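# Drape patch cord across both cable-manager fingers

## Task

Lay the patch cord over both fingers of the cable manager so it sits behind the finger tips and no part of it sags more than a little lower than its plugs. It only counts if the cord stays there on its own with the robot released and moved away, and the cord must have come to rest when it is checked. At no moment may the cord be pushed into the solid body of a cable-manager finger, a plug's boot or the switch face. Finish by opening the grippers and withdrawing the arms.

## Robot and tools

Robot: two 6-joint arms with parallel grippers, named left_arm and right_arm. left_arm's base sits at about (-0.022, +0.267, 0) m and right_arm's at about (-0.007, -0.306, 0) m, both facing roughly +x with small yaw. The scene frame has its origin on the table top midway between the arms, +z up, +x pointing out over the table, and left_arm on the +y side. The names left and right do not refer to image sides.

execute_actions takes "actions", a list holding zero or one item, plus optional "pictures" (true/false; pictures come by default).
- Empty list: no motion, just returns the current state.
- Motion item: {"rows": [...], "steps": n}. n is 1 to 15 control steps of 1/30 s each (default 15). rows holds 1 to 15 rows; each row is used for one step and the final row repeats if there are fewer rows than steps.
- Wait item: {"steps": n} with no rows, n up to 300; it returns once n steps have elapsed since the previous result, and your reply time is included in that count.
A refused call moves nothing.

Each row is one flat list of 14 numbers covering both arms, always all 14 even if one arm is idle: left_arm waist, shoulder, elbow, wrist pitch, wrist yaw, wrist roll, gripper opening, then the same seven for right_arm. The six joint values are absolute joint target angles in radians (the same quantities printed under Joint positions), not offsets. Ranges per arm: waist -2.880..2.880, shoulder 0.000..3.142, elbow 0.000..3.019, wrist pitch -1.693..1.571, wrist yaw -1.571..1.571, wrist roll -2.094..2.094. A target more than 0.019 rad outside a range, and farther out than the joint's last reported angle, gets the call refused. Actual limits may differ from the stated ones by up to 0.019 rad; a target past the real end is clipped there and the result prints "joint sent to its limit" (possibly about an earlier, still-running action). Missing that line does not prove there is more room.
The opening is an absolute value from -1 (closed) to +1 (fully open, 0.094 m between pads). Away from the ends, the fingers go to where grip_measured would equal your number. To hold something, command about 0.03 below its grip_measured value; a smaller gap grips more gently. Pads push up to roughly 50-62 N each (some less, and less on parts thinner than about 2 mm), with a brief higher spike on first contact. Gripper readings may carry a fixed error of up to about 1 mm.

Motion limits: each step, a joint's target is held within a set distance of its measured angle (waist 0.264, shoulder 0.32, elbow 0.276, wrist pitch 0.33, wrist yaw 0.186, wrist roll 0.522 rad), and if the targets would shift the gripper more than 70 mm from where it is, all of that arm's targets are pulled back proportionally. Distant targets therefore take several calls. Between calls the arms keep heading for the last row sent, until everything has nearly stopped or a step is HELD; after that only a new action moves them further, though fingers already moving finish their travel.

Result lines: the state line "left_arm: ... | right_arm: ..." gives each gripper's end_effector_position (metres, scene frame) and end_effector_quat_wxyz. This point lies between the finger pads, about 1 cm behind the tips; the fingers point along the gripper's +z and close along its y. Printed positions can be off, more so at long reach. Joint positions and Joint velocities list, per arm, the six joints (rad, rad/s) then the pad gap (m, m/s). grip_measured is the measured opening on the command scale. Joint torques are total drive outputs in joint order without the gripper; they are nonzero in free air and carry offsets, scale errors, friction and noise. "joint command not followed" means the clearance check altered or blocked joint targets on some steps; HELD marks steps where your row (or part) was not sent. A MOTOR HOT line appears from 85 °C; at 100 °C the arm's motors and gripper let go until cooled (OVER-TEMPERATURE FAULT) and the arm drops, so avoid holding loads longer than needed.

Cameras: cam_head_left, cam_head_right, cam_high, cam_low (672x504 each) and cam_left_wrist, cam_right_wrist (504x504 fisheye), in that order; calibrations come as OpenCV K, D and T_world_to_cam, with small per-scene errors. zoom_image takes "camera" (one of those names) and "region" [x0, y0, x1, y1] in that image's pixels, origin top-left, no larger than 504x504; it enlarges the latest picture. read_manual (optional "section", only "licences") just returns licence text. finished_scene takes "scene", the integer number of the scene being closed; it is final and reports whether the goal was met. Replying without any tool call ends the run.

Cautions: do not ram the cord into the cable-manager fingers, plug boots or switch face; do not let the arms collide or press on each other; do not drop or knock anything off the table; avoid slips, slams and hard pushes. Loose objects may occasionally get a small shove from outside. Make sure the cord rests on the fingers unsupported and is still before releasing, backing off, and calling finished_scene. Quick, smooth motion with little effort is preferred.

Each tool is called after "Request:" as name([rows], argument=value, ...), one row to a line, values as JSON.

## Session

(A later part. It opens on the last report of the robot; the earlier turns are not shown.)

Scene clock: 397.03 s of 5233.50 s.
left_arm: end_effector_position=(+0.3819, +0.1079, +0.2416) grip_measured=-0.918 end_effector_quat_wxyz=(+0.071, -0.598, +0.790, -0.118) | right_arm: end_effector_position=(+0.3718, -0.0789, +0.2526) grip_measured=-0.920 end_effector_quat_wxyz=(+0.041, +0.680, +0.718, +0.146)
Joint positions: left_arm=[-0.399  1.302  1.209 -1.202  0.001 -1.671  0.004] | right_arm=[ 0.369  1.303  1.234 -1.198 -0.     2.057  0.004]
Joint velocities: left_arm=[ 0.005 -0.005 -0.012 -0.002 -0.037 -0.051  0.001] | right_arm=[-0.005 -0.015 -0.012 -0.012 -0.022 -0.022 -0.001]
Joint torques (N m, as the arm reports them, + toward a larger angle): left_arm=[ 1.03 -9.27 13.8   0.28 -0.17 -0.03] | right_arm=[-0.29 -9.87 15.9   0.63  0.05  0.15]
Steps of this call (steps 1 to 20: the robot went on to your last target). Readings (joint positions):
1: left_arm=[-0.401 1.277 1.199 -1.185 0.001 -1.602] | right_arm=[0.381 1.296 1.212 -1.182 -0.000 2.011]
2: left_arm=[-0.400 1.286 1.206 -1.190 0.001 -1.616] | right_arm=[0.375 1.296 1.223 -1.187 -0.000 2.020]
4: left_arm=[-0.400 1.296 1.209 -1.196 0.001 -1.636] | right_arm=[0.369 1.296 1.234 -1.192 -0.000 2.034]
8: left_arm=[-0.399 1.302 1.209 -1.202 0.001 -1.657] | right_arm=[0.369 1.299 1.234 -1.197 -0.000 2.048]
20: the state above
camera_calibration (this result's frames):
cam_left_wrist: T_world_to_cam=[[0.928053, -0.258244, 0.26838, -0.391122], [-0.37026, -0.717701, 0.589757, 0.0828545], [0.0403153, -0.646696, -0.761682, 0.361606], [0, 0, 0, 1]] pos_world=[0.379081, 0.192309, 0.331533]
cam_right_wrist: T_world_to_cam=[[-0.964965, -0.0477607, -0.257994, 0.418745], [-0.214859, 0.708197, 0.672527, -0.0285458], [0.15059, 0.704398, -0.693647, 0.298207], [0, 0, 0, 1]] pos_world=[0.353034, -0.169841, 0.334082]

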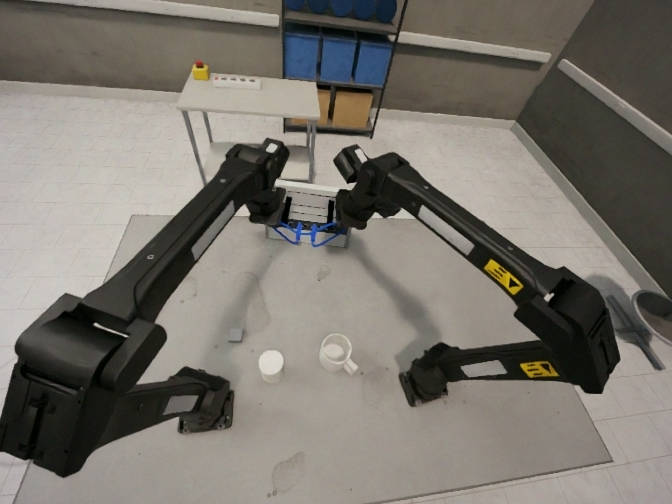

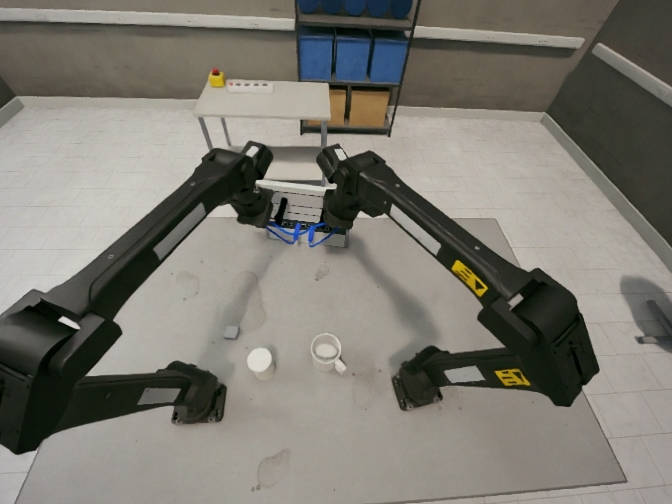

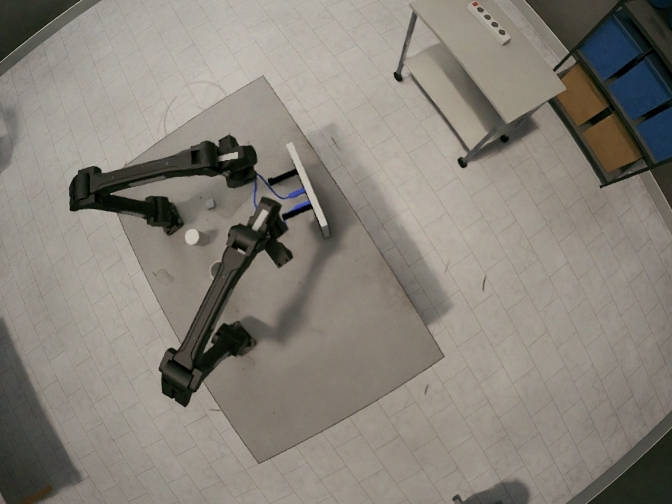

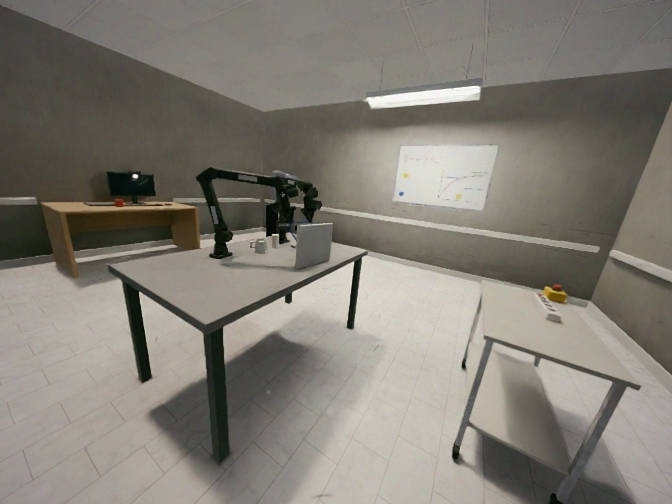

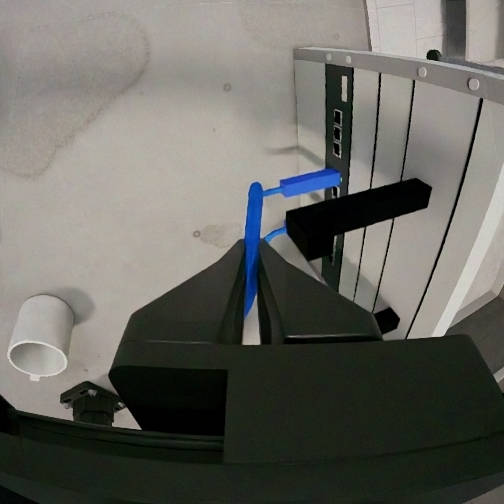

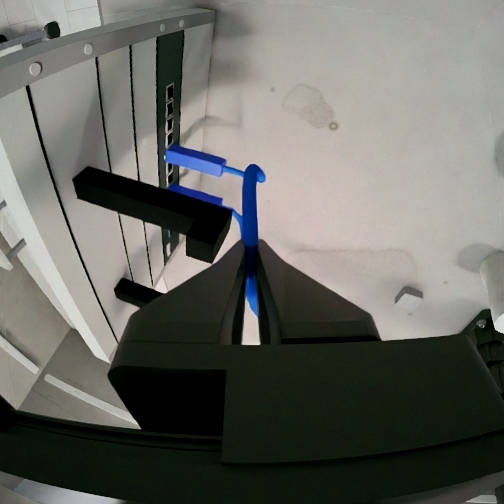

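Request:
execute_actions([
  {"rows":[[-0.38,1.295,1.29,-1.215,0,-1.7,-0.955,0.3695,1.31,1.31,-1.213,0,2.06,-0.955],[-0.378,1.295,1.295,-1.215,0,-1.72,-0.955,0.3695,1.31,1.315,-1.213,0,2.06,-0.955],[-0.376,1.295,1.3,-1.215,0,-1.74,-0.955,0.3695,1.31,1.32,-1.213,0,2.06,-0.955],[-0.374,1.295,1.305,-1.215,0,-1.76,-0.955,0.366,1.31,1.325,-1.213,0,2.06,-0.955],[-0.372,1.303,1.312,-1.215,0,-1.78,-0.955,0.362,1.317,1.331,-1.213,0,2.06,-0.955],[-0.37,1.311,1.319,-1.215,0,-1.8,-0.955,0.358,1.324,1.337,-1.213,0,2.06,-0.955],[-0.369,1.319,1.326,-1.215,0,-1.8,-0.955,0.354,1.331,1.343,-1.213,0,2.06,-0.955],[-0.367,1.327,1.333,-1.215,0,-1.8,-0.955,0.35,1.338,1.349,-1.213,0,2.06,-0.955],[-0.366,1.335,1.34,-1.215,0,-1.8,-0.955,0.346,1.345,1.355,-1.213,0,2.05,-0.955],[-0.364,1.343,1.347,-1.215,0,-1.8,-0.955,0.342,1.352,1.361,-1.213,0,2.05,-0.955],[-0.363,1.351,1.354,-1.215,0,-1.8,-0.955,0.338,1.359,1.367,-1.213,0,2.05,-0.955],[-0.361,1.359,1.361,-1.215,0,-1.8,-0.955,0.334,1.366,1.373,-1.213,0,2.05,-0.955],[-0.36,1.367,1.368,-1.215,0,-1.8,-0.955,0.33,1.373,1.379,-1.213,0,2.05,-0.955],[-0.358,1.375,1.372,-1.215,0,-1.8,-0.955,0.326,1.38,1.385,-1.213,0,2.05,-0.955]],"steps":15},
], pictures=false)

Request:
execute_actions([
  {"steps":15},
])

Scene clock: 431.50 s of 5233.50 s.
left_arm: end_effector_position=(+0.4149, +0.1042, +0.2545) grip_measured=-0.918 end_effector_quat_wxyz=(+0.070, -0.646, +0.748, -0.132) | right_arm: end_effector_position=(+0.4006, -0.0795, +0.2607) grip_measured=-0.920 end_effector_quat_wxyz=(+0.045, +0.691, +0.706, +0.152)
Joint positions: left_arm=[-0.379  1.369  1.302 -1.204  0.004 -1.78   0.004] | right_arm=[ 0.336  1.358  1.304 -1.199 -0.     2.058  0.004]
Joint velocities: left_arm=[ 0.073  0.19   0.159 -0.012 -0.007 -0.095 -0.001] | right_arm=[-0.132  0.22   0.129  0.012  0.007 -0.037  0.001]
Joint torques (N m, as the arm reports them, + toward a larger angle): left_arm=[  1.49 -10.54  13.98   0.42  -0.28  -0.02] | right_arm=[  0.98 -10.47  16.8    0.56   0.06  -0.04]
Steps of this call (steps 1 to 15: the robot went on to your last target; steps 16 to 90: nothing new was sent; then 30.97 s passed at rest; steps 91 to 105: all 15 steps of this action). Readings (joint positions):
91: left_arm=[-0.398 1.302 1.211 -1.203 0.001 -1.675] | right_arm=[0.369 1.303 1.234 -1.198 -0.000 2.058]
92: left_arm=[-0.398 1.302 1.215 -1.204 0.001 -1.681] | right_arm=[0.369 1.304 1.234 -1.198 -0.000 2.058]
94: left_arm=[-0.396 1.302 1.227 -1.204 0.001 -1.700] | right_arm=[0.369 1.304 1.236 -1.198 -0.000 2.058]
98: left_arm=[-0.392 1.311 1.253 -1.204 0.004 -1.749] | right_arm=[0.366 1.311 1.255 -1.199 -0.000 2.058]
105: the state above

Scene clock: 432.00 s of 5233.50 s.
left_arm: end_effector_position=(+0.4188, +0.1060, +0.2535) grip_measured=-0.918 end_effector_quat_wxyz=(+0.070, -0.652, +0.744, -0.131) | right_arm: end_effector_position=(+0.4051, -0.0812, +0.2543) grip_measured=-0.920 end_effector_quat_wxyz=(+0.043, +0.694, +0.704, +0.145)
Joint positions: left_arm=[-0.373  1.379  1.309 -1.204  0.004 -1.788  0.004] | right_arm=[ 0.328  1.376  1.308 -1.199 -0.     2.058  0.004]
Joint velocities: left_arm=[-0.015 -0.015 -0.007  0.012  0.022 -0.007 -0.001] | right_arm=[-0.005 -0.015 -0.012 -0.002 -0.022 -0.051 -0.001]
Joint torques (N m, as the arm reports them, + toward a larger angle): left_arm=[  1.07 -10.41  14.25   0.35  -0.29  -0.07] | right_arm=[  0.27 -10.53  17.54   0.53   0.06  -0.1 ]
Steps of this call (steps 1 to 15: the robot went on to your last target). Readings (joint positions):
1: left_arm=[-0.377 1.375 1.306 -1.204 0.004 -1.781] | right_arm=[0.333 1.365 1.307 -1.199 -0.000 2.058]
2: left_arm=[-0.375 1.378 1.308 -1.204 0.004 -1.782] | right_arm=[0.330 1.370 1.308 -1.199 -0.000 2.058]
4: left_arm=[-0.373 1.379 1.308 -1.204 0.004 -1.785] | right_arm=[0.328 1.375 1.308 -1.199 -0.000 2.058]
8: left_arm=[-0.373 1.379 1.309 -1.204 0.004 -1.787] | right_arm=[0.328 1.376 1.308 -1.199 -0.000 2.058]
15: the state above
camera_calibration (this result's frames):
cam_left_wrist: T_world_to_cam=[[0.951991, -0.117505, 0.282675, -0.457675], [-0.274328, -0.737258, 0.617409, 0.043101], [0.135856, -0.665314, -0.734099, 0.322954], [0, 0, 0, 1]] pos_world=[0.403651, 0.192864, 0.339842]
cam_right_wrist: T_world_to_cam=[[-0.9663, -0.00806074, -0.257292, 0.454872], [-0.185034, 0.716621, 0.672471, -0.0322928], [0.17896, 0.697416, -0.693963, 0.284023], [0, 0, 0, 1]] pos_world=[0.382739, -0.171274, 0.335852]

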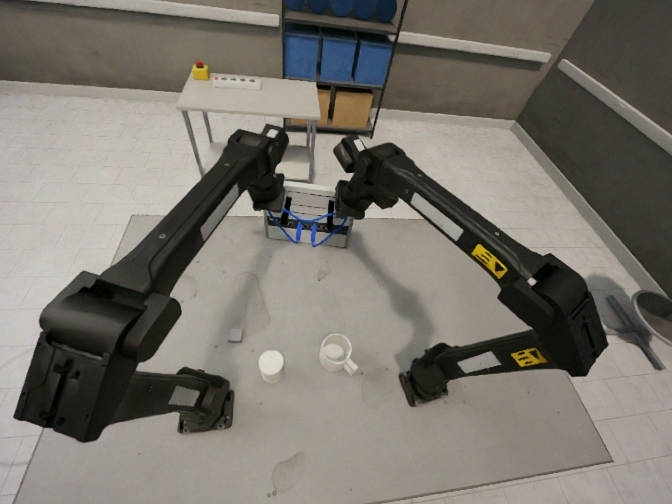

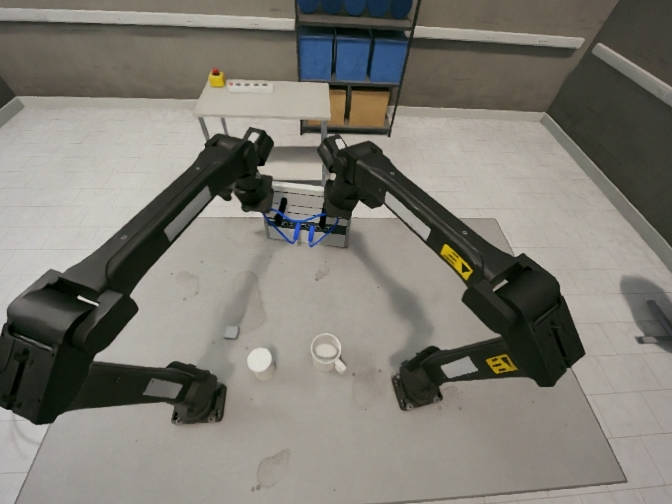

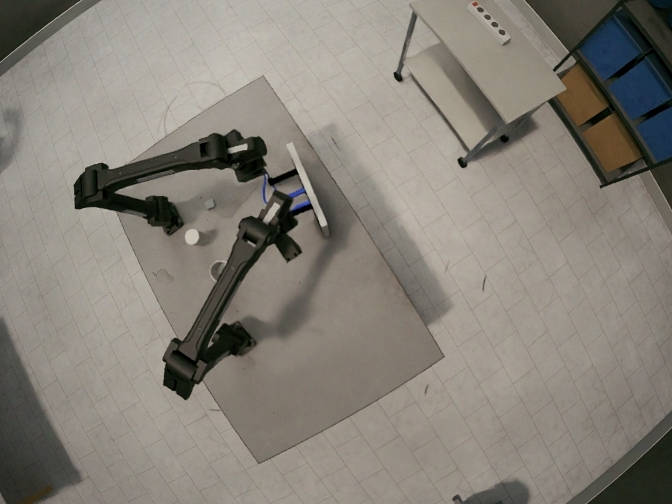

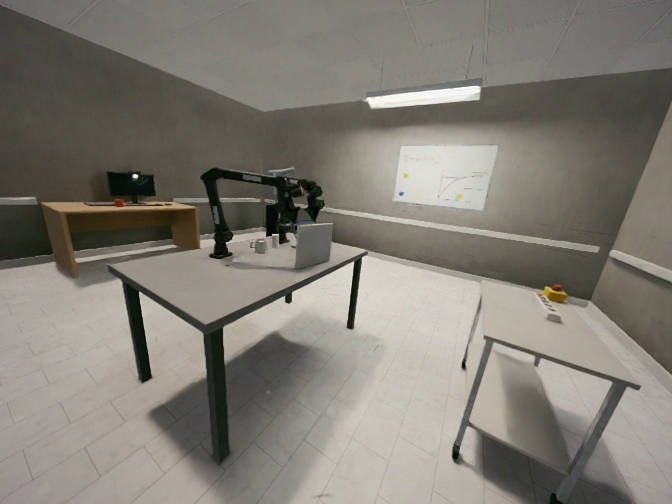

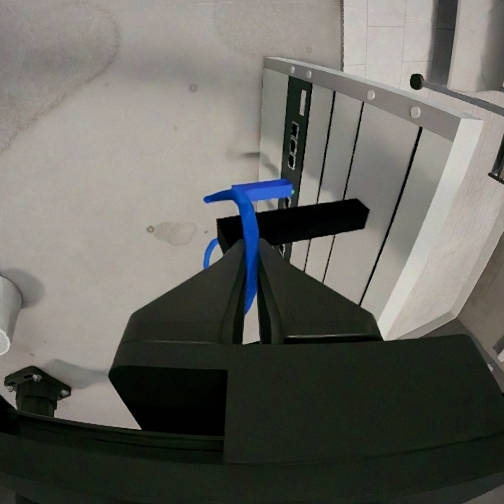

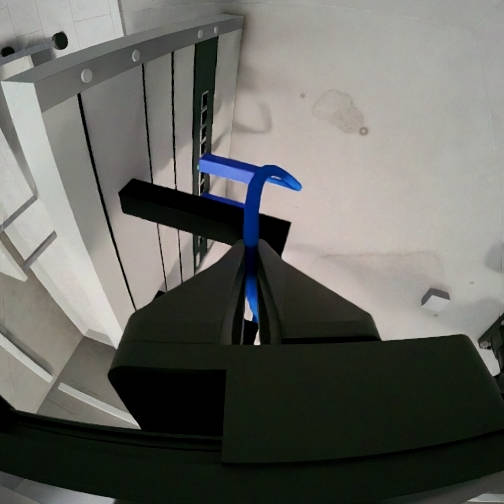

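Request:
zoom_image(camera="cam_head_left", region=[240, 170, 370, 260])

Region (240, 170, 370, 260) of cam_head_left's 672x504 image, scaled by 3.877, with more detail than that image has; it fills the top 349 rows of this view, and the rest is white.

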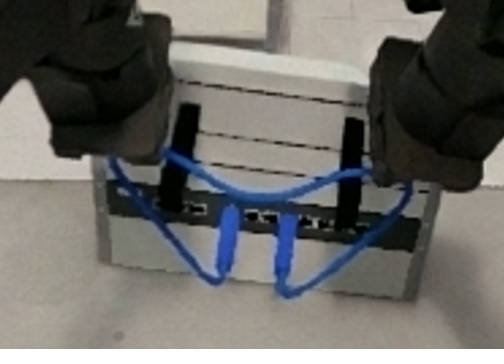

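Request:
execute_actions([
  {"rows":[[-0.356,1.375,1.385,-1.215,0,-1.8,-0.955,0.323,1.38,1.398,-1.213,0,2.05,-0.955],[-0.354,1.382,1.392,-1.215,0,-1.8,-0.955,0.32,1.386,1.404,-1.213,0,2.05,-0.955],[-0.353,1.389,1.399,-1.215,0,-1.8,-0.955,0.317,1.392,1.41,-1.213,0,2.05,-0.955],[-0.351,1.396,1.406,-1.215,0,-1.8,-0.955,0.314,1.398,1.416,-1.213,0,2.05,-0.955],[-0.349,1.403,1.413,-1.215,0,-1.8,-0.955,0.31,1.405,1.422,-1.213,0,2.05,-0.955],[-0.347,1.41,1.42,-1.215,0,-1.8,-0.955,0.307,1.411,1.428,-1.213,0,2.04,-0.955],[-0.346,1.418,1.427,-1.215,0,-1.8,-0.955,0.304,1.417,1.434,-1.213,0,2.04,-0.955],[-0.344,1.425,1.434,-1.215,0,-1.8,-0.955,0.3,1.424,1.44,-1.213,0,2.04,-0.955],[-0.342,1.433,1.44,-1.215,0,-1.8,-0.955,0.297,1.431,1.445,-1.213,0,2.04,-0.955],[-0.34,1.44,1.44,-1.215,0,-1.8,-0.955,0.293,1.438,1.445,-1.213,0,2.04,-0.955],[-0.338,1.447,1.44,-1.215,0,-1.8,-0.955,0.289,1.445,1.445,-1.213,0,2.04,-0.955]],"steps":15},
], pictures=false)

Request:
execute_actions([
  {"steps":15},
])

Request:
zoom_image(camera="cam_head_left", region=[240, 170, 370, 260])

Scene clock: 458.80 s of 5233.50 s.
left_arm: end_effector_position=(+0.4456, +0.1051, +0.2500) grip_measured=-0.918 end_effector_quat_wxyz=(+0.069, -0.659, +0.738, -0.127) | right_arm: end_effector_position=(+0.4340, -0.0849, +0.2564) grip_measured=-0.920 end_effector_quat_wxyz=(+0.047, +0.704, +0.693, +0.146)
Joint positions: left_arm=[-0.356  1.451  1.375 -1.206  0.004 -1.789  0.004] | right_arm=[ 0.294  1.435  1.372 -1.2   -0.     2.052  0.004]
Joint velocities: left_arm=[ 0.054  0.034  0.002 -0.002  0.037  0.081 -0.001] | right_arm=[-0.034  0.112 -0.017 -0.002  0.022 -0.095  0.   ]
Joint torques (N m, as the arm reports them, + toward a larger angle): left_arm=[  0.71 -12.06  14.51   0.19  -0.27  -0.04] | right_arm=[  0.11 -12.32  17.02   0.8    0.04   0.  ]
Steps of this call (steps 1 to 15: the robot went on to your last target; steps 16 to 90: nothing new was sent; then 23.30 s passed at rest; steps 91 to 105: all 15 steps of this action). Readings (joint positions):
91: left_arm=[-0.373 1.379 1.310 -1.204 0.004 -1.788] | right_arm=[0.328 1.376 1.309 -1.199 -0.000 2.058]
92: left_arm=[-0.373 1.379 1.313 -1.205 0.004 -1.789] | right_arm=[0.328 1.377 1.311 -1.199 -0.000 2.058]
94: left_arm=[-0.373 1.383 1.324 -1.206 0.004 -1.789] | right_arm=[0.327 1.378 1.319 -1.200 -0.000 2.058]
98: left_arm=[-0.371 1.406 1.354 -1.206 0.004 -1.789] | right_arm=[0.317 1.394 1.351 -1.200 -0.000 2.055]
105: the state above

Scene clock: 459.30 s of 5233.50 s.
left_arm: end_effector_position=(+0.4469, +0.1067, +0.2507) grip_measured=-0.918 end_effector_quat_wxyz=(+0.069, -0.660, +0.737, -0.127) | right_arm: end_effector_position=(+0.4350, -0.0849, +0.2531) grip_measured=-0.920 end_effector_quat_wxyz=(+0.046, +0.705, +0.694, +0.142)
Joint positions: left_arm=[-0.352  1.451  1.377 -1.206  0.004 -1.789  0.004] | right_arm=[ 0.293  1.442  1.372 -1.2   -0.     2.052  0.004]
Joint velocities: left_arm=[-0.024  0.005  0.007  0.002 -0.022 -0.022 -0.001] | right_arm=[ 0.005  0.005  0.002  0.002  0.022 -0.007 -0.   ]
Joint torques (N m, as the arm reports them, + toward a larger angle): left_arm=[  0.78 -12.08  14.37   0.47  -0.28  -0.03] | right_arm=[ -0.07 -12.9   16.91   0.68   0.06  -0.04]
Steps of this call (steps 1 to 15: the robot went on to your last target). Readings (joint positions):
1: left_arm=[-0.354 1.451 1.375 -1.206 0.004 -1.789] | right_arm=[0.293 1.439 1.372 -1.200 -0.000 2.052]
2: left_arm=[-0.353 1.451 1.375 -1.206 0.004 -1.789] | right_arm=[0.293 1.441 1.372 -1.200 -0.000 2.052]
4: left_arm=[-0.352 1.451 1.376 -1.206 0.004 -1.789] | right_arm=[0.293 1.442 1.372 -1.200 -0.000 2.052]
8: left_arm=[-0.352 1.451 1.377 -1.206 0.004 -1.789] | right_arm=[0.293 1.442 1.372 -1.200 -0.000 2.052]
15: the state above
All arms were judged still, so your last target was given up. Only a new action makes them travel on or press farther. Fingers that are still opening or closing keep moving.
camera_calibration (this result's frames):
cam_left_wrist: T_world_to_cam=[[0.95611, -0.0969428, 0.276506, -0.485996], [-0.254114, -0.744159, 0.617781, 0.0446409], [0.145875, -0.660931, -0.736133, 0.313088], [0, 0, 0, 1]] pos_world=[0.430338, 0.193035, 0.337276]
cam_right_wrist: T_world_to_cam=[[-0.966516, 0.0198645, -0.255836, 0.485441], [-0.162657, 0.723687, 0.670687, -0.0320202], [0.198468, 0.689843, -0.696223, 0.271882], [0, 0, 0, 1]] pos_world=[0.410018, -0.174026, 0.334959]

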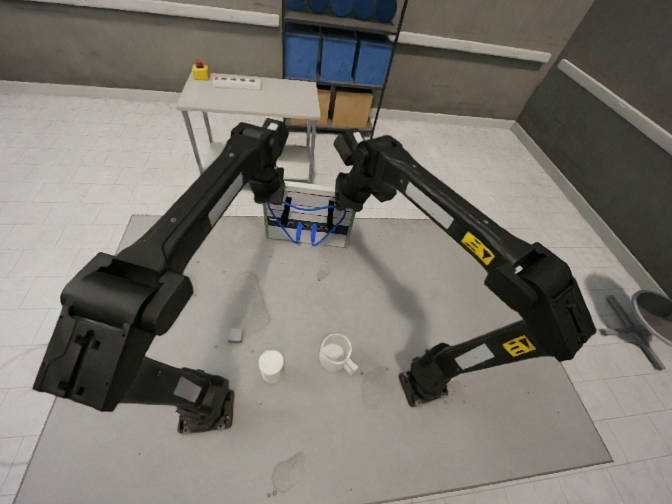

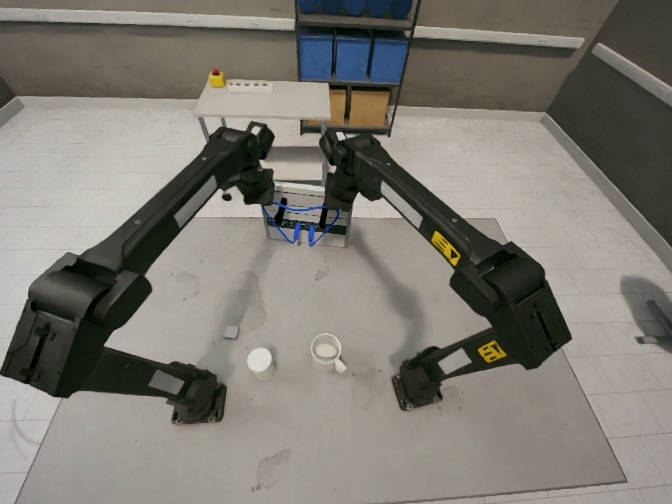

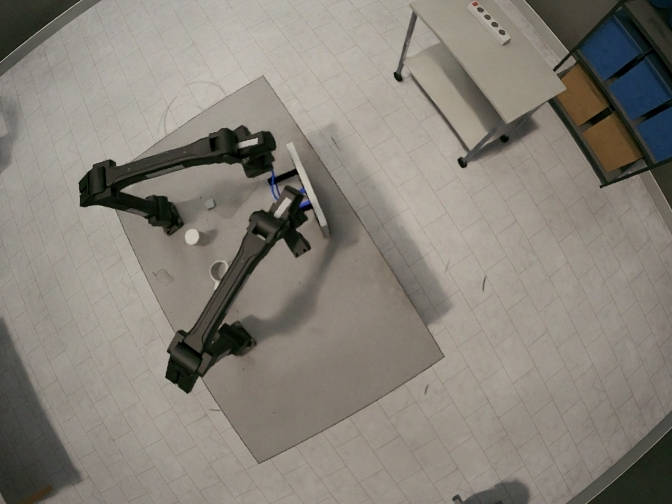

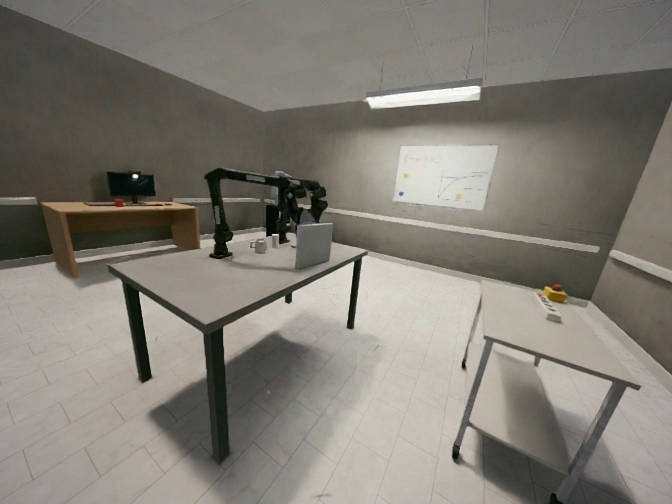

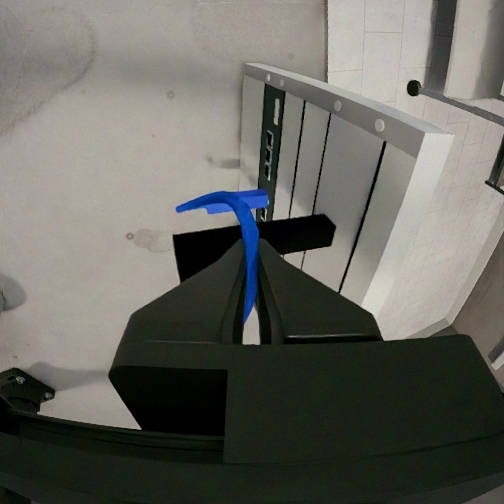

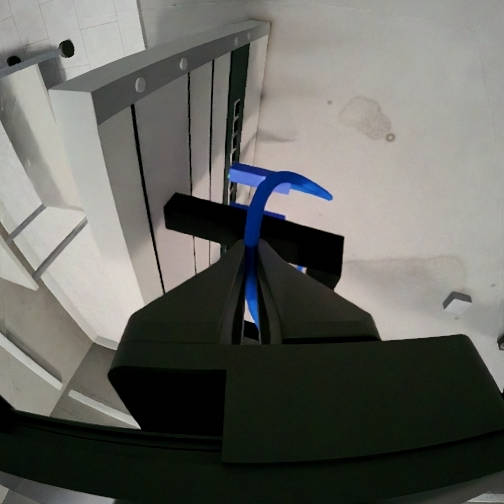

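Region (240, 170, 370, 260) of cam_head_left's 672x504 image, scaled by 3.877, with more detail than that image has; it fills the top 349 rows of this view, and the rest is white.

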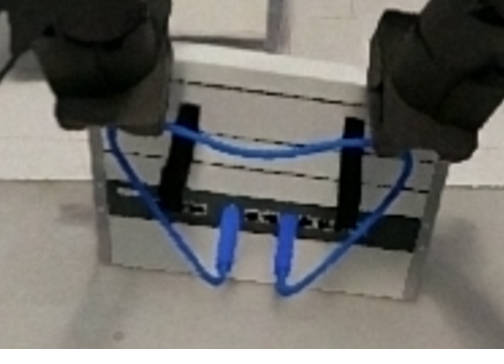

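Request:
execute_actions([
  {"rows":[[-0.338,1.452,1.371,-1.2,0,-1.8,-0.955,0.289,1.446,1.365,-1.198,0,2.04,-0.955],[-0.338,1.453,1.365,-1.19,0,-1.8,-0.955,0.289,1.447,1.358,-1.188,0,2.04,-0.955],[-0.338,1.454,1.359,-1.181,0,-1.8,-0.955,0.289,1.448,1.352,-1.179,0,2.04,-0.955],[-0.338,1.455,1.353,-1.171,0,-1.8,-0.955,0.289,1.449,1.345,-1.169,0,2.04,-0.955],[-0.338,1.456,1.347,-1.162,0,-1.8,-0.955,0.289,1.45,1.338,-1.159,0,2.04,-0.955],[-0.338,1.457,1.341,-1.152,0,-1.8,-0.955,0.289,1.451,1.332,-1.15,0,2.04,-0.955],[-0.338,1.458,1.335,-1.143,0,-1.8,-0.955,0.289,1.453,1.325,-1.14,0,2.04,-0.955],[-0.338,1.459,1.329,-1.133,0,-1.8,-0.955,0.289,1.454,1.318,-1.131,0,2.04,-0.955],[-0.338,1.46,1.323,-1.124,0,-1.8,-0.955,0.289,1.455,1.311,-1.121,0,2.04,-0.955],[-0.338,1.461,1.317,-1.114,0,-1.8,-0.955,0.289,1.456,1.305,-1.111,0,2.04,-0.955],[-0.338,1.461,1.311,-1.105,0,-1.8,-0.955,0.289,1.457,1.298,-1.102,0,2.04,-0.955]],"steps":15},
], pictures=false)

Request:
execute_actions([
  {"steps":12},
])

Request:
zoom_image(camera="cam_head_left", region=[240, 170, 370, 260])

Scene clock: 478.20 s of 5233.50 s.
left_arm: end_effector_position=(+0.4480, +0.1065, +0.2275) grip_measured=-0.918 end_effector_quat_wxyz=(+0.073, -0.660, +0.736, -0.133) | right_arm: end_effector_position=(+0.4341, -0.0853, +0.2275) grip_measured=-0.920 end_effector_quat_wxyz=(+0.046, +0.705, +0.693, +0.144)
Joint positions: left_arm=[-0.352  1.452  1.314 -1.128  0.003 -1.789  0.004] | right_arm=[ 0.293  1.444  1.306 -1.129 -0.     2.052  0.004]
Joint velocities: left_arm=[-0.005 -0.005  0.002  0.032 -0.007 -0.037  0.   ] | right_arm=[-0.015  0.015 -0.017  0.012  0.051  0.037 -0.   ]
Joint torques (N m, as the arm reports them, + toward a larger angle): left_arm=[  0.84 -10.8    9.17   1.57  -0.28  -0.04] | right_arm=[  0.02 -12.08   9.98   2.03   0.02  -0.06]
Steps of this call (steps 1 to 120: nothing new was sent; then 14.40 s passed at rest; steps 121 to 135: all 15 steps of this action). Readings (joint positions):
121: left_arm=[-0.352 1.451 1.376 -1.206 0.004 -1.789] | right_arm=[0.293 1.442 1.372 -1.200 -0.000 2.052]
122: left_arm=[-0.352 1.451 1.374 -1.206 0.004 -1.789] | right_arm=[0.293 1.442 1.372 -1.200 -0.000 2.052]
124: left_arm=[-0.352 1.451 1.366 -1.201 0.004 -1.789] | right_arm=[0.293 1.442 1.368 -1.198 -0.000 2.052]
128: left_arm=[-0.352 1.451 1.342 -1.171 0.004 -1.789] | right_arm=[0.293 1.442 1.342 -1.170 -0.000 2.052]
135: the state above

Scene clock: 478.60 s of 5233.50 s.
left_arm: end_effector_position=(+0.4486, +0.1063, +0.2277) grip_measured=-0.918 end_effector_quat_wxyz=(+0.074, -0.659, +0.736, -0.134) | right_arm: end_effector_position=(+0.4348, -0.0850, +0.2276) grip_measured=-0.920 end_effector_quat_wxyz=(+0.047, +0.704, +0.693, +0.145)
Joint positions: left_arm=[-0.352  1.452  1.314 -1.125  0.003 -1.789  0.004] | right_arm=[ 0.293  1.445  1.306 -1.126 -0.     2.051  0.004]
Joint velocities: left_arm=[-0.005  0.005 -0.002  0.007 -0.066  0.022 -0.   ] | right_arm=[-0.015 -0.005 -0.002 -0.007  0.022 -0.022  0.001]
Joint torques (N m, as the arm reports them, + toward a larger angle): left_arm=[  0.8  -10.83   9.03   1.53  -0.26  -0.04] | right_arm=[  0.49 -11.85   9.67   2.21   0.03  -0.1 ]
Steps of this call (steps 1 to 12: the robot went on to your last target). Readings (joint positions):
1: left_arm=[-0.352 1.452 1.314 -1.127 0.003 -1.789] | right_arm=[0.293 1.445 1.306 -1.128 -0.000 2.052]
2: left_arm=[-0.352 1.452 1.314 -1.126 0.003 -1.789] | right_arm=[0.293 1.445 1.306 -1.127 -0.000 2.051]
4: left_arm=[-0.352 1.452 1.314 -1.125 0.003 -1.789] | right_arm=[0.293 1.445 1.306 -1.126 -0.000 2.051]
8: left_arm=[-0.352 1.452 1.314 -1.125 0.003 -1.789] | right_arm=[0.293 1.445 1.306 -1.126 -0.000 2.051]
12: the state above
camera_calibration (this result's frames):
cam_left_wrist: T_world_to_cam=[[0.951439, -0.0953523, 0.292696, -0.483071], [-0.264127, -0.741232, 0.617099, 0.0632727], [0.158114, -0.664442, -0.730423, 0.289223], [0, 0, 0, 1]] pos_world=[0.430595, 0.19301, 0.313603]
cam_right_wrist: T_world_to_cam=[[-0.965011, 0.0202384, -0.261428, 0.479421], [-0.166845, 0.721744, 0.67175, -0.0134651], [0.202279, 0.691864, -0.693114, 0.252007], [0, 0, 0, 1]] pos_world=[0.409424, -0.174339, 0.309049]

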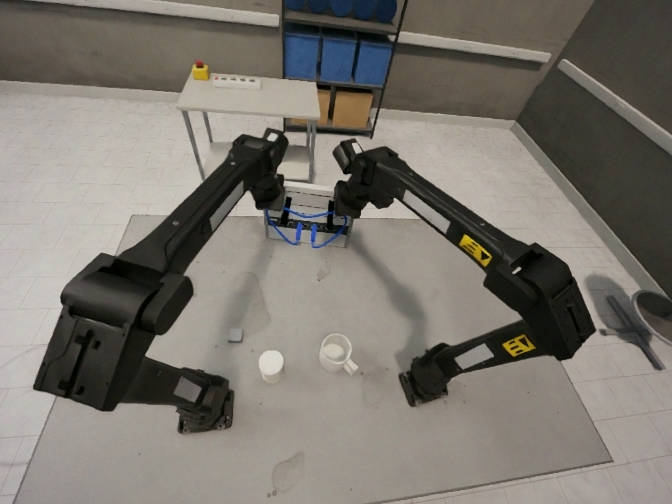

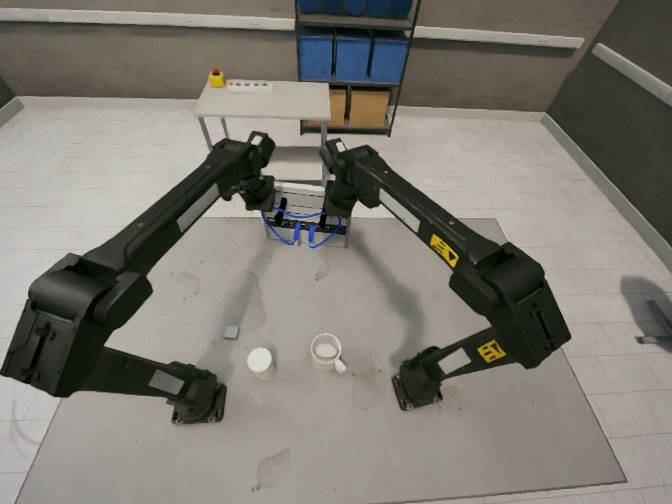

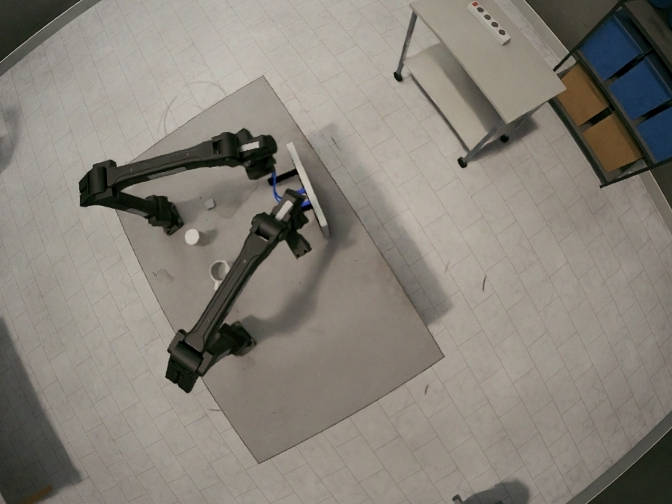

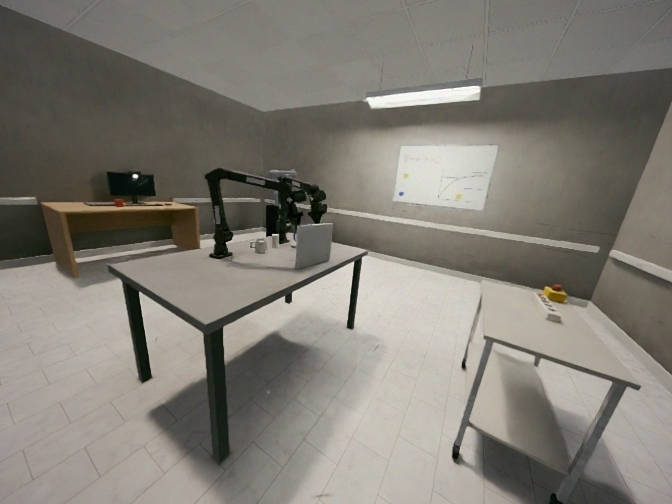

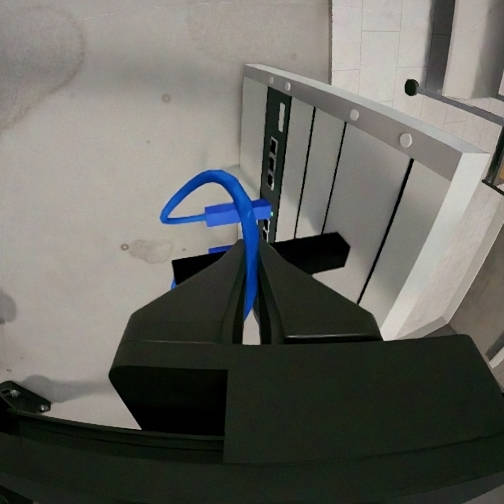

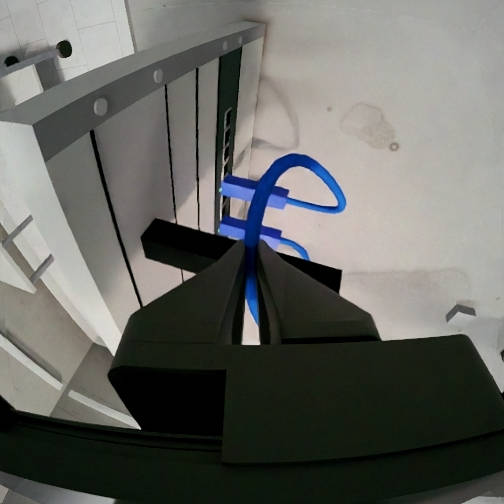

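Region (240, 170, 370, 260) of cam_head_left's 672x504 image, scaled by 3.877, with more detail than that image has; it fills the top 349 rows of this view, and the rest is white.

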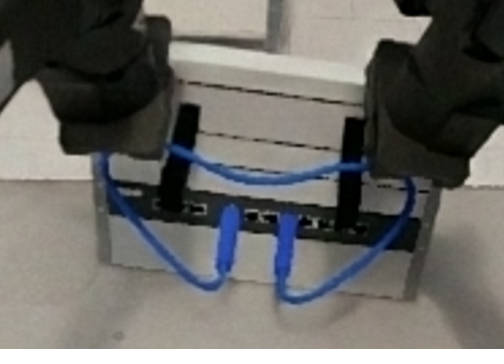

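Request:
execute_actions([
  {"rows":[[-0.338,1.463,1.304,-1.1,0,-1.8,-0.955,0.289,1.457,1.291,-1.098,0,2.04,-0.955],[-0.338,1.465,1.298,-1.095,0,-1.8,-0.955,0.289,1.457,1.285,-1.093,0,2.04,-0.955]],"steps":15},
], pictures=false)

Request:
execute_actions([
  {"rows":[[-0.338,1.465,1.298,-1.095,0,-1.8,-0.87,0.289,1.457,1.285,-1.093,0,2.04,-0.87]],"steps":15},
])

Request:
zoom_image(camera="cam_head_left", region=[240, 170, 370, 260])

Scene clock: 488.93 s of 5233.50 s.
left_arm: end_effector_position=(+0.4477, +0.1067, +0.2223) grip_measured=-0.918 end_effector_quat_wxyz=(+0.073, -0.660, +0.736, -0.133) | right_arm: end_effector_position=(+0.4338, -0.0855, +0.2233) grip_measured=-0.920 end_effector_quat_wxyz=(+0.047, +0.704, +0.693, +0.144)
Joint positions: left_arm=[-0.352  1.454  1.302 -1.115  0.003 -1.789  0.004] | right_arm=[ 0.293  1.445  1.295 -1.117 -0.     2.051  0.004]
Joint velocities: left_arm=[-0.015 -0.005  0.007 -0.012  0.037 -0.007 -0.001] | right_arm=[ 0.005  0.005 -0.012 -0.017 -0.007  0.022  0.   ]
Joint torques (N m, as the arm reports them, + toward a larger angle): left_arm=[  0.7  -10.59   8.89   1.52  -0.24  -0.02] | right_arm=[  0.21 -11.62   9.29   2.26   0.    -0.09]
Steps of this call (steps 1 to 15: the robot went on to your last target; steps 16 to 100: nothing new was sent; then 6.50 s passed at rest; steps 101 to 115: all 15 steps of this action). Readings (joint positions):
101: left_arm=[-0.352 1.452 1.313 -1.124 0.003 -1.789] | right_arm=[0.293 1.445 1.306 -1.125 -0.000 2.051]
102: left_arm=[-0.352 1.452 1.311 -1.121 0.003 -1.789] | right_arm=[0.293 1.445 1.305 -1.122 -0.000 2.051]
104: left_arm=[-0.352 1.452 1.307 -1.116 0.003 -1.789] | right_arm=[0.293 1.445 1.301 -1.118 -0.000 2.051]
108: left_arm=[-0.352 1.454 1.302 -1.115 0.003 -1.789] | right_arm=[0.293 1.445 1.296 -1.117 -0.000 2.051]
115: the state above

Scene clock: 489.43 s of 5233.50 s.
left_arm: end_effector_position=(+0.4481, +0.1066, +0.2225) grip_measured=-0.871 end_effector_quat_wxyz=(+0.074, -0.660, +0.736, -0.133) | right_arm: end_effector_position=(+0.4342, -0.0853, +0.2234) grip_measured=-0.871 end_effector_quat_wxyz=(+0.047, +0.704, +0.693, +0.145)
Joint positions: left_arm=[-0.352  1.454  1.302 -1.114  0.003 -1.789  0.006] | right_arm=[ 0.293  1.445  1.295 -1.115 -0.     2.051  0.006]
Joint velocities: left_arm=[-0.015 -0.005 -0.002 -0.012  0.051  0.066  0.   ] | right_arm=[-0.005  0.005 -0.017 -0.007 -0.022  0.022  0.001]
Joint torques (N m, as the arm reports them, + toward a larger angle): left_arm=[  0.7  -10.73   8.86   1.49  -0.27  -0.04] | right_arm=[ -0.32 -12.28   9.46   2.02   0.    -0.06]
Steps of this call (steps 1 to 15: all 15 steps of this action). Readings (joint positions):
1: left_arm=[-0.352 1.454 1.302 -1.115 0.003 -1.789] | right_arm=[0.293 1.445 1.295 -1.117 -0.000 2.051]
2: left_arm=[-0.352 1.454 1.302 -1.115 0.003 -1.789] | right_arm=[0.293 1.445 1.295 -1.117 -0.000 2.051]
4: left_arm=[-0.352 1.454 1.302 -1.115 0.003 -1.789] | right_arm=[0.293 1.445 1.295 -1.116 -0.000 2.051]
8: left_arm=[-0.352 1.454 1.302 -1.114 0.003 -1.789] | right_arm=[0.293 1.445 1.295 -1.115 -0.000 2.051]
15: the state above
camera_calibration (this result's frames):
cam_left_wrist: T_world_to_cam=[[0.95192, -0.0955131, 0.291076, -0.480853], [-0.262987, -0.742097, 0.616547, 0.0662963], [0.157118, -0.663453, -0.731535, 0.286289], [0, 0, 0, 1]] pos_world=[0.430187, 0.19321, 0.30852]
cam_right_wrist: T_world_to_cam=[[-0.9651, 0.0201937, -0.261103, 0.477689], [-0.166616, 0.721859, 0.671684, -0.0105904], [0.202043, 0.691746, -0.693301, 0.249565], [0, 0, 0, 1]] pos_world=[0.40883, -0.174637, 0.304863]

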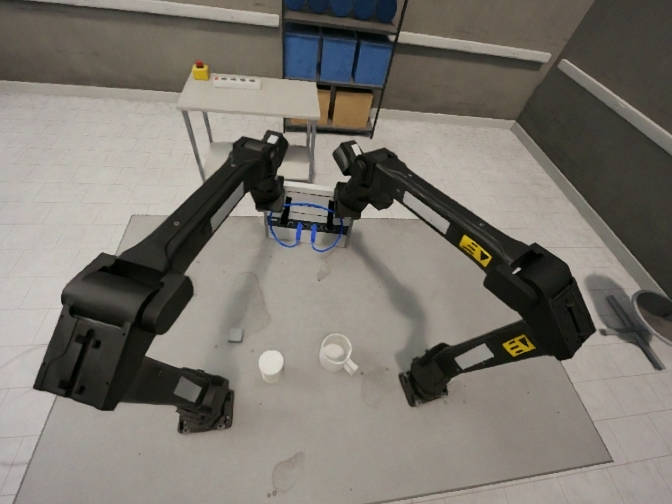

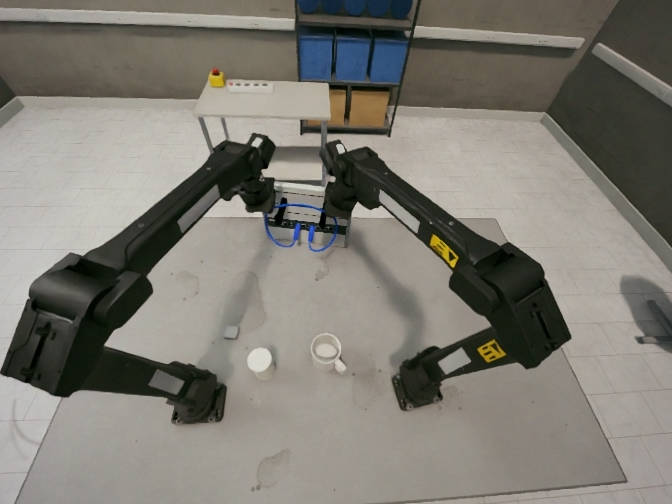

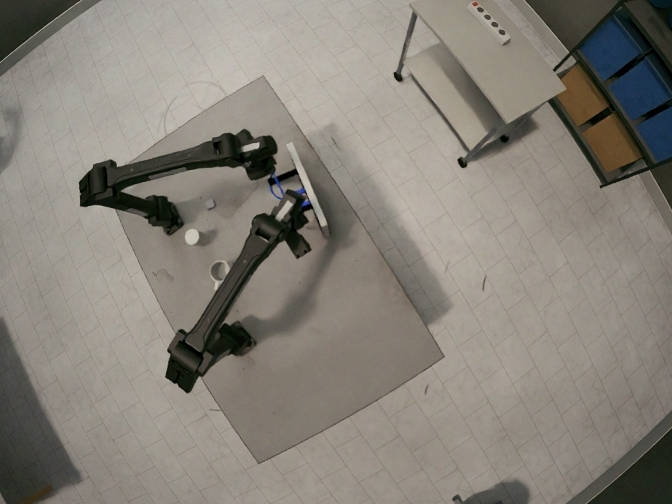

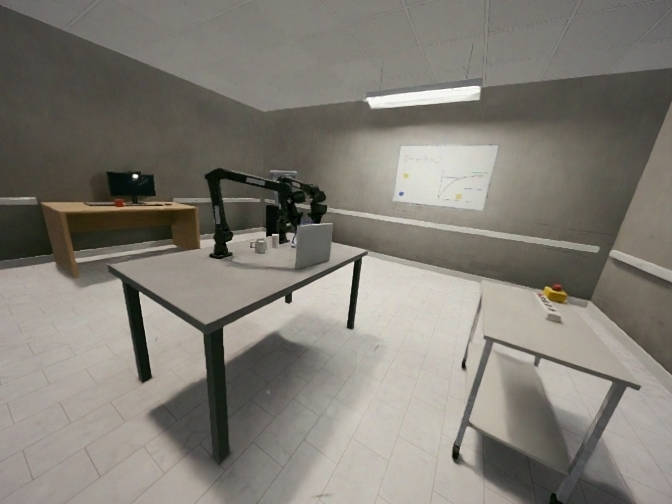

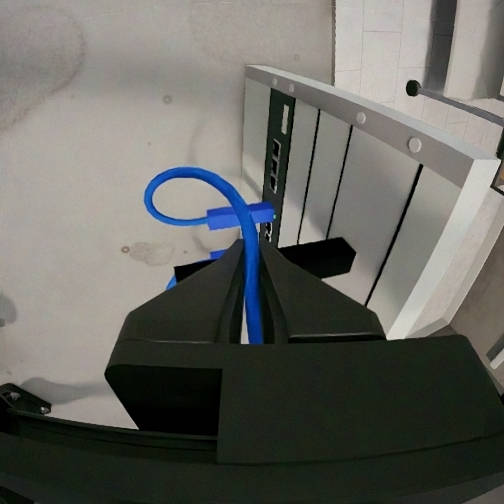

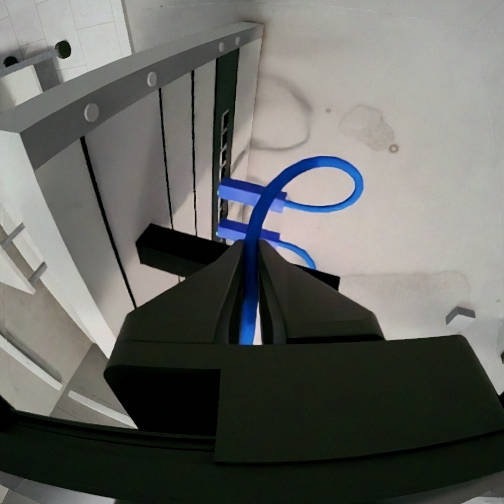

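Region (240, 170, 370, 260) of cam_head_left's 672x504 image, scaled by 3.877, with more detail than that image has; it fills the top 349 rows of this view, and the rest is white.

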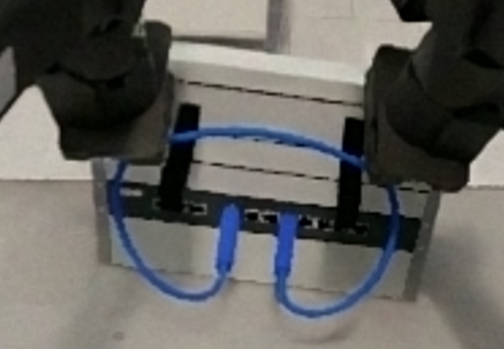

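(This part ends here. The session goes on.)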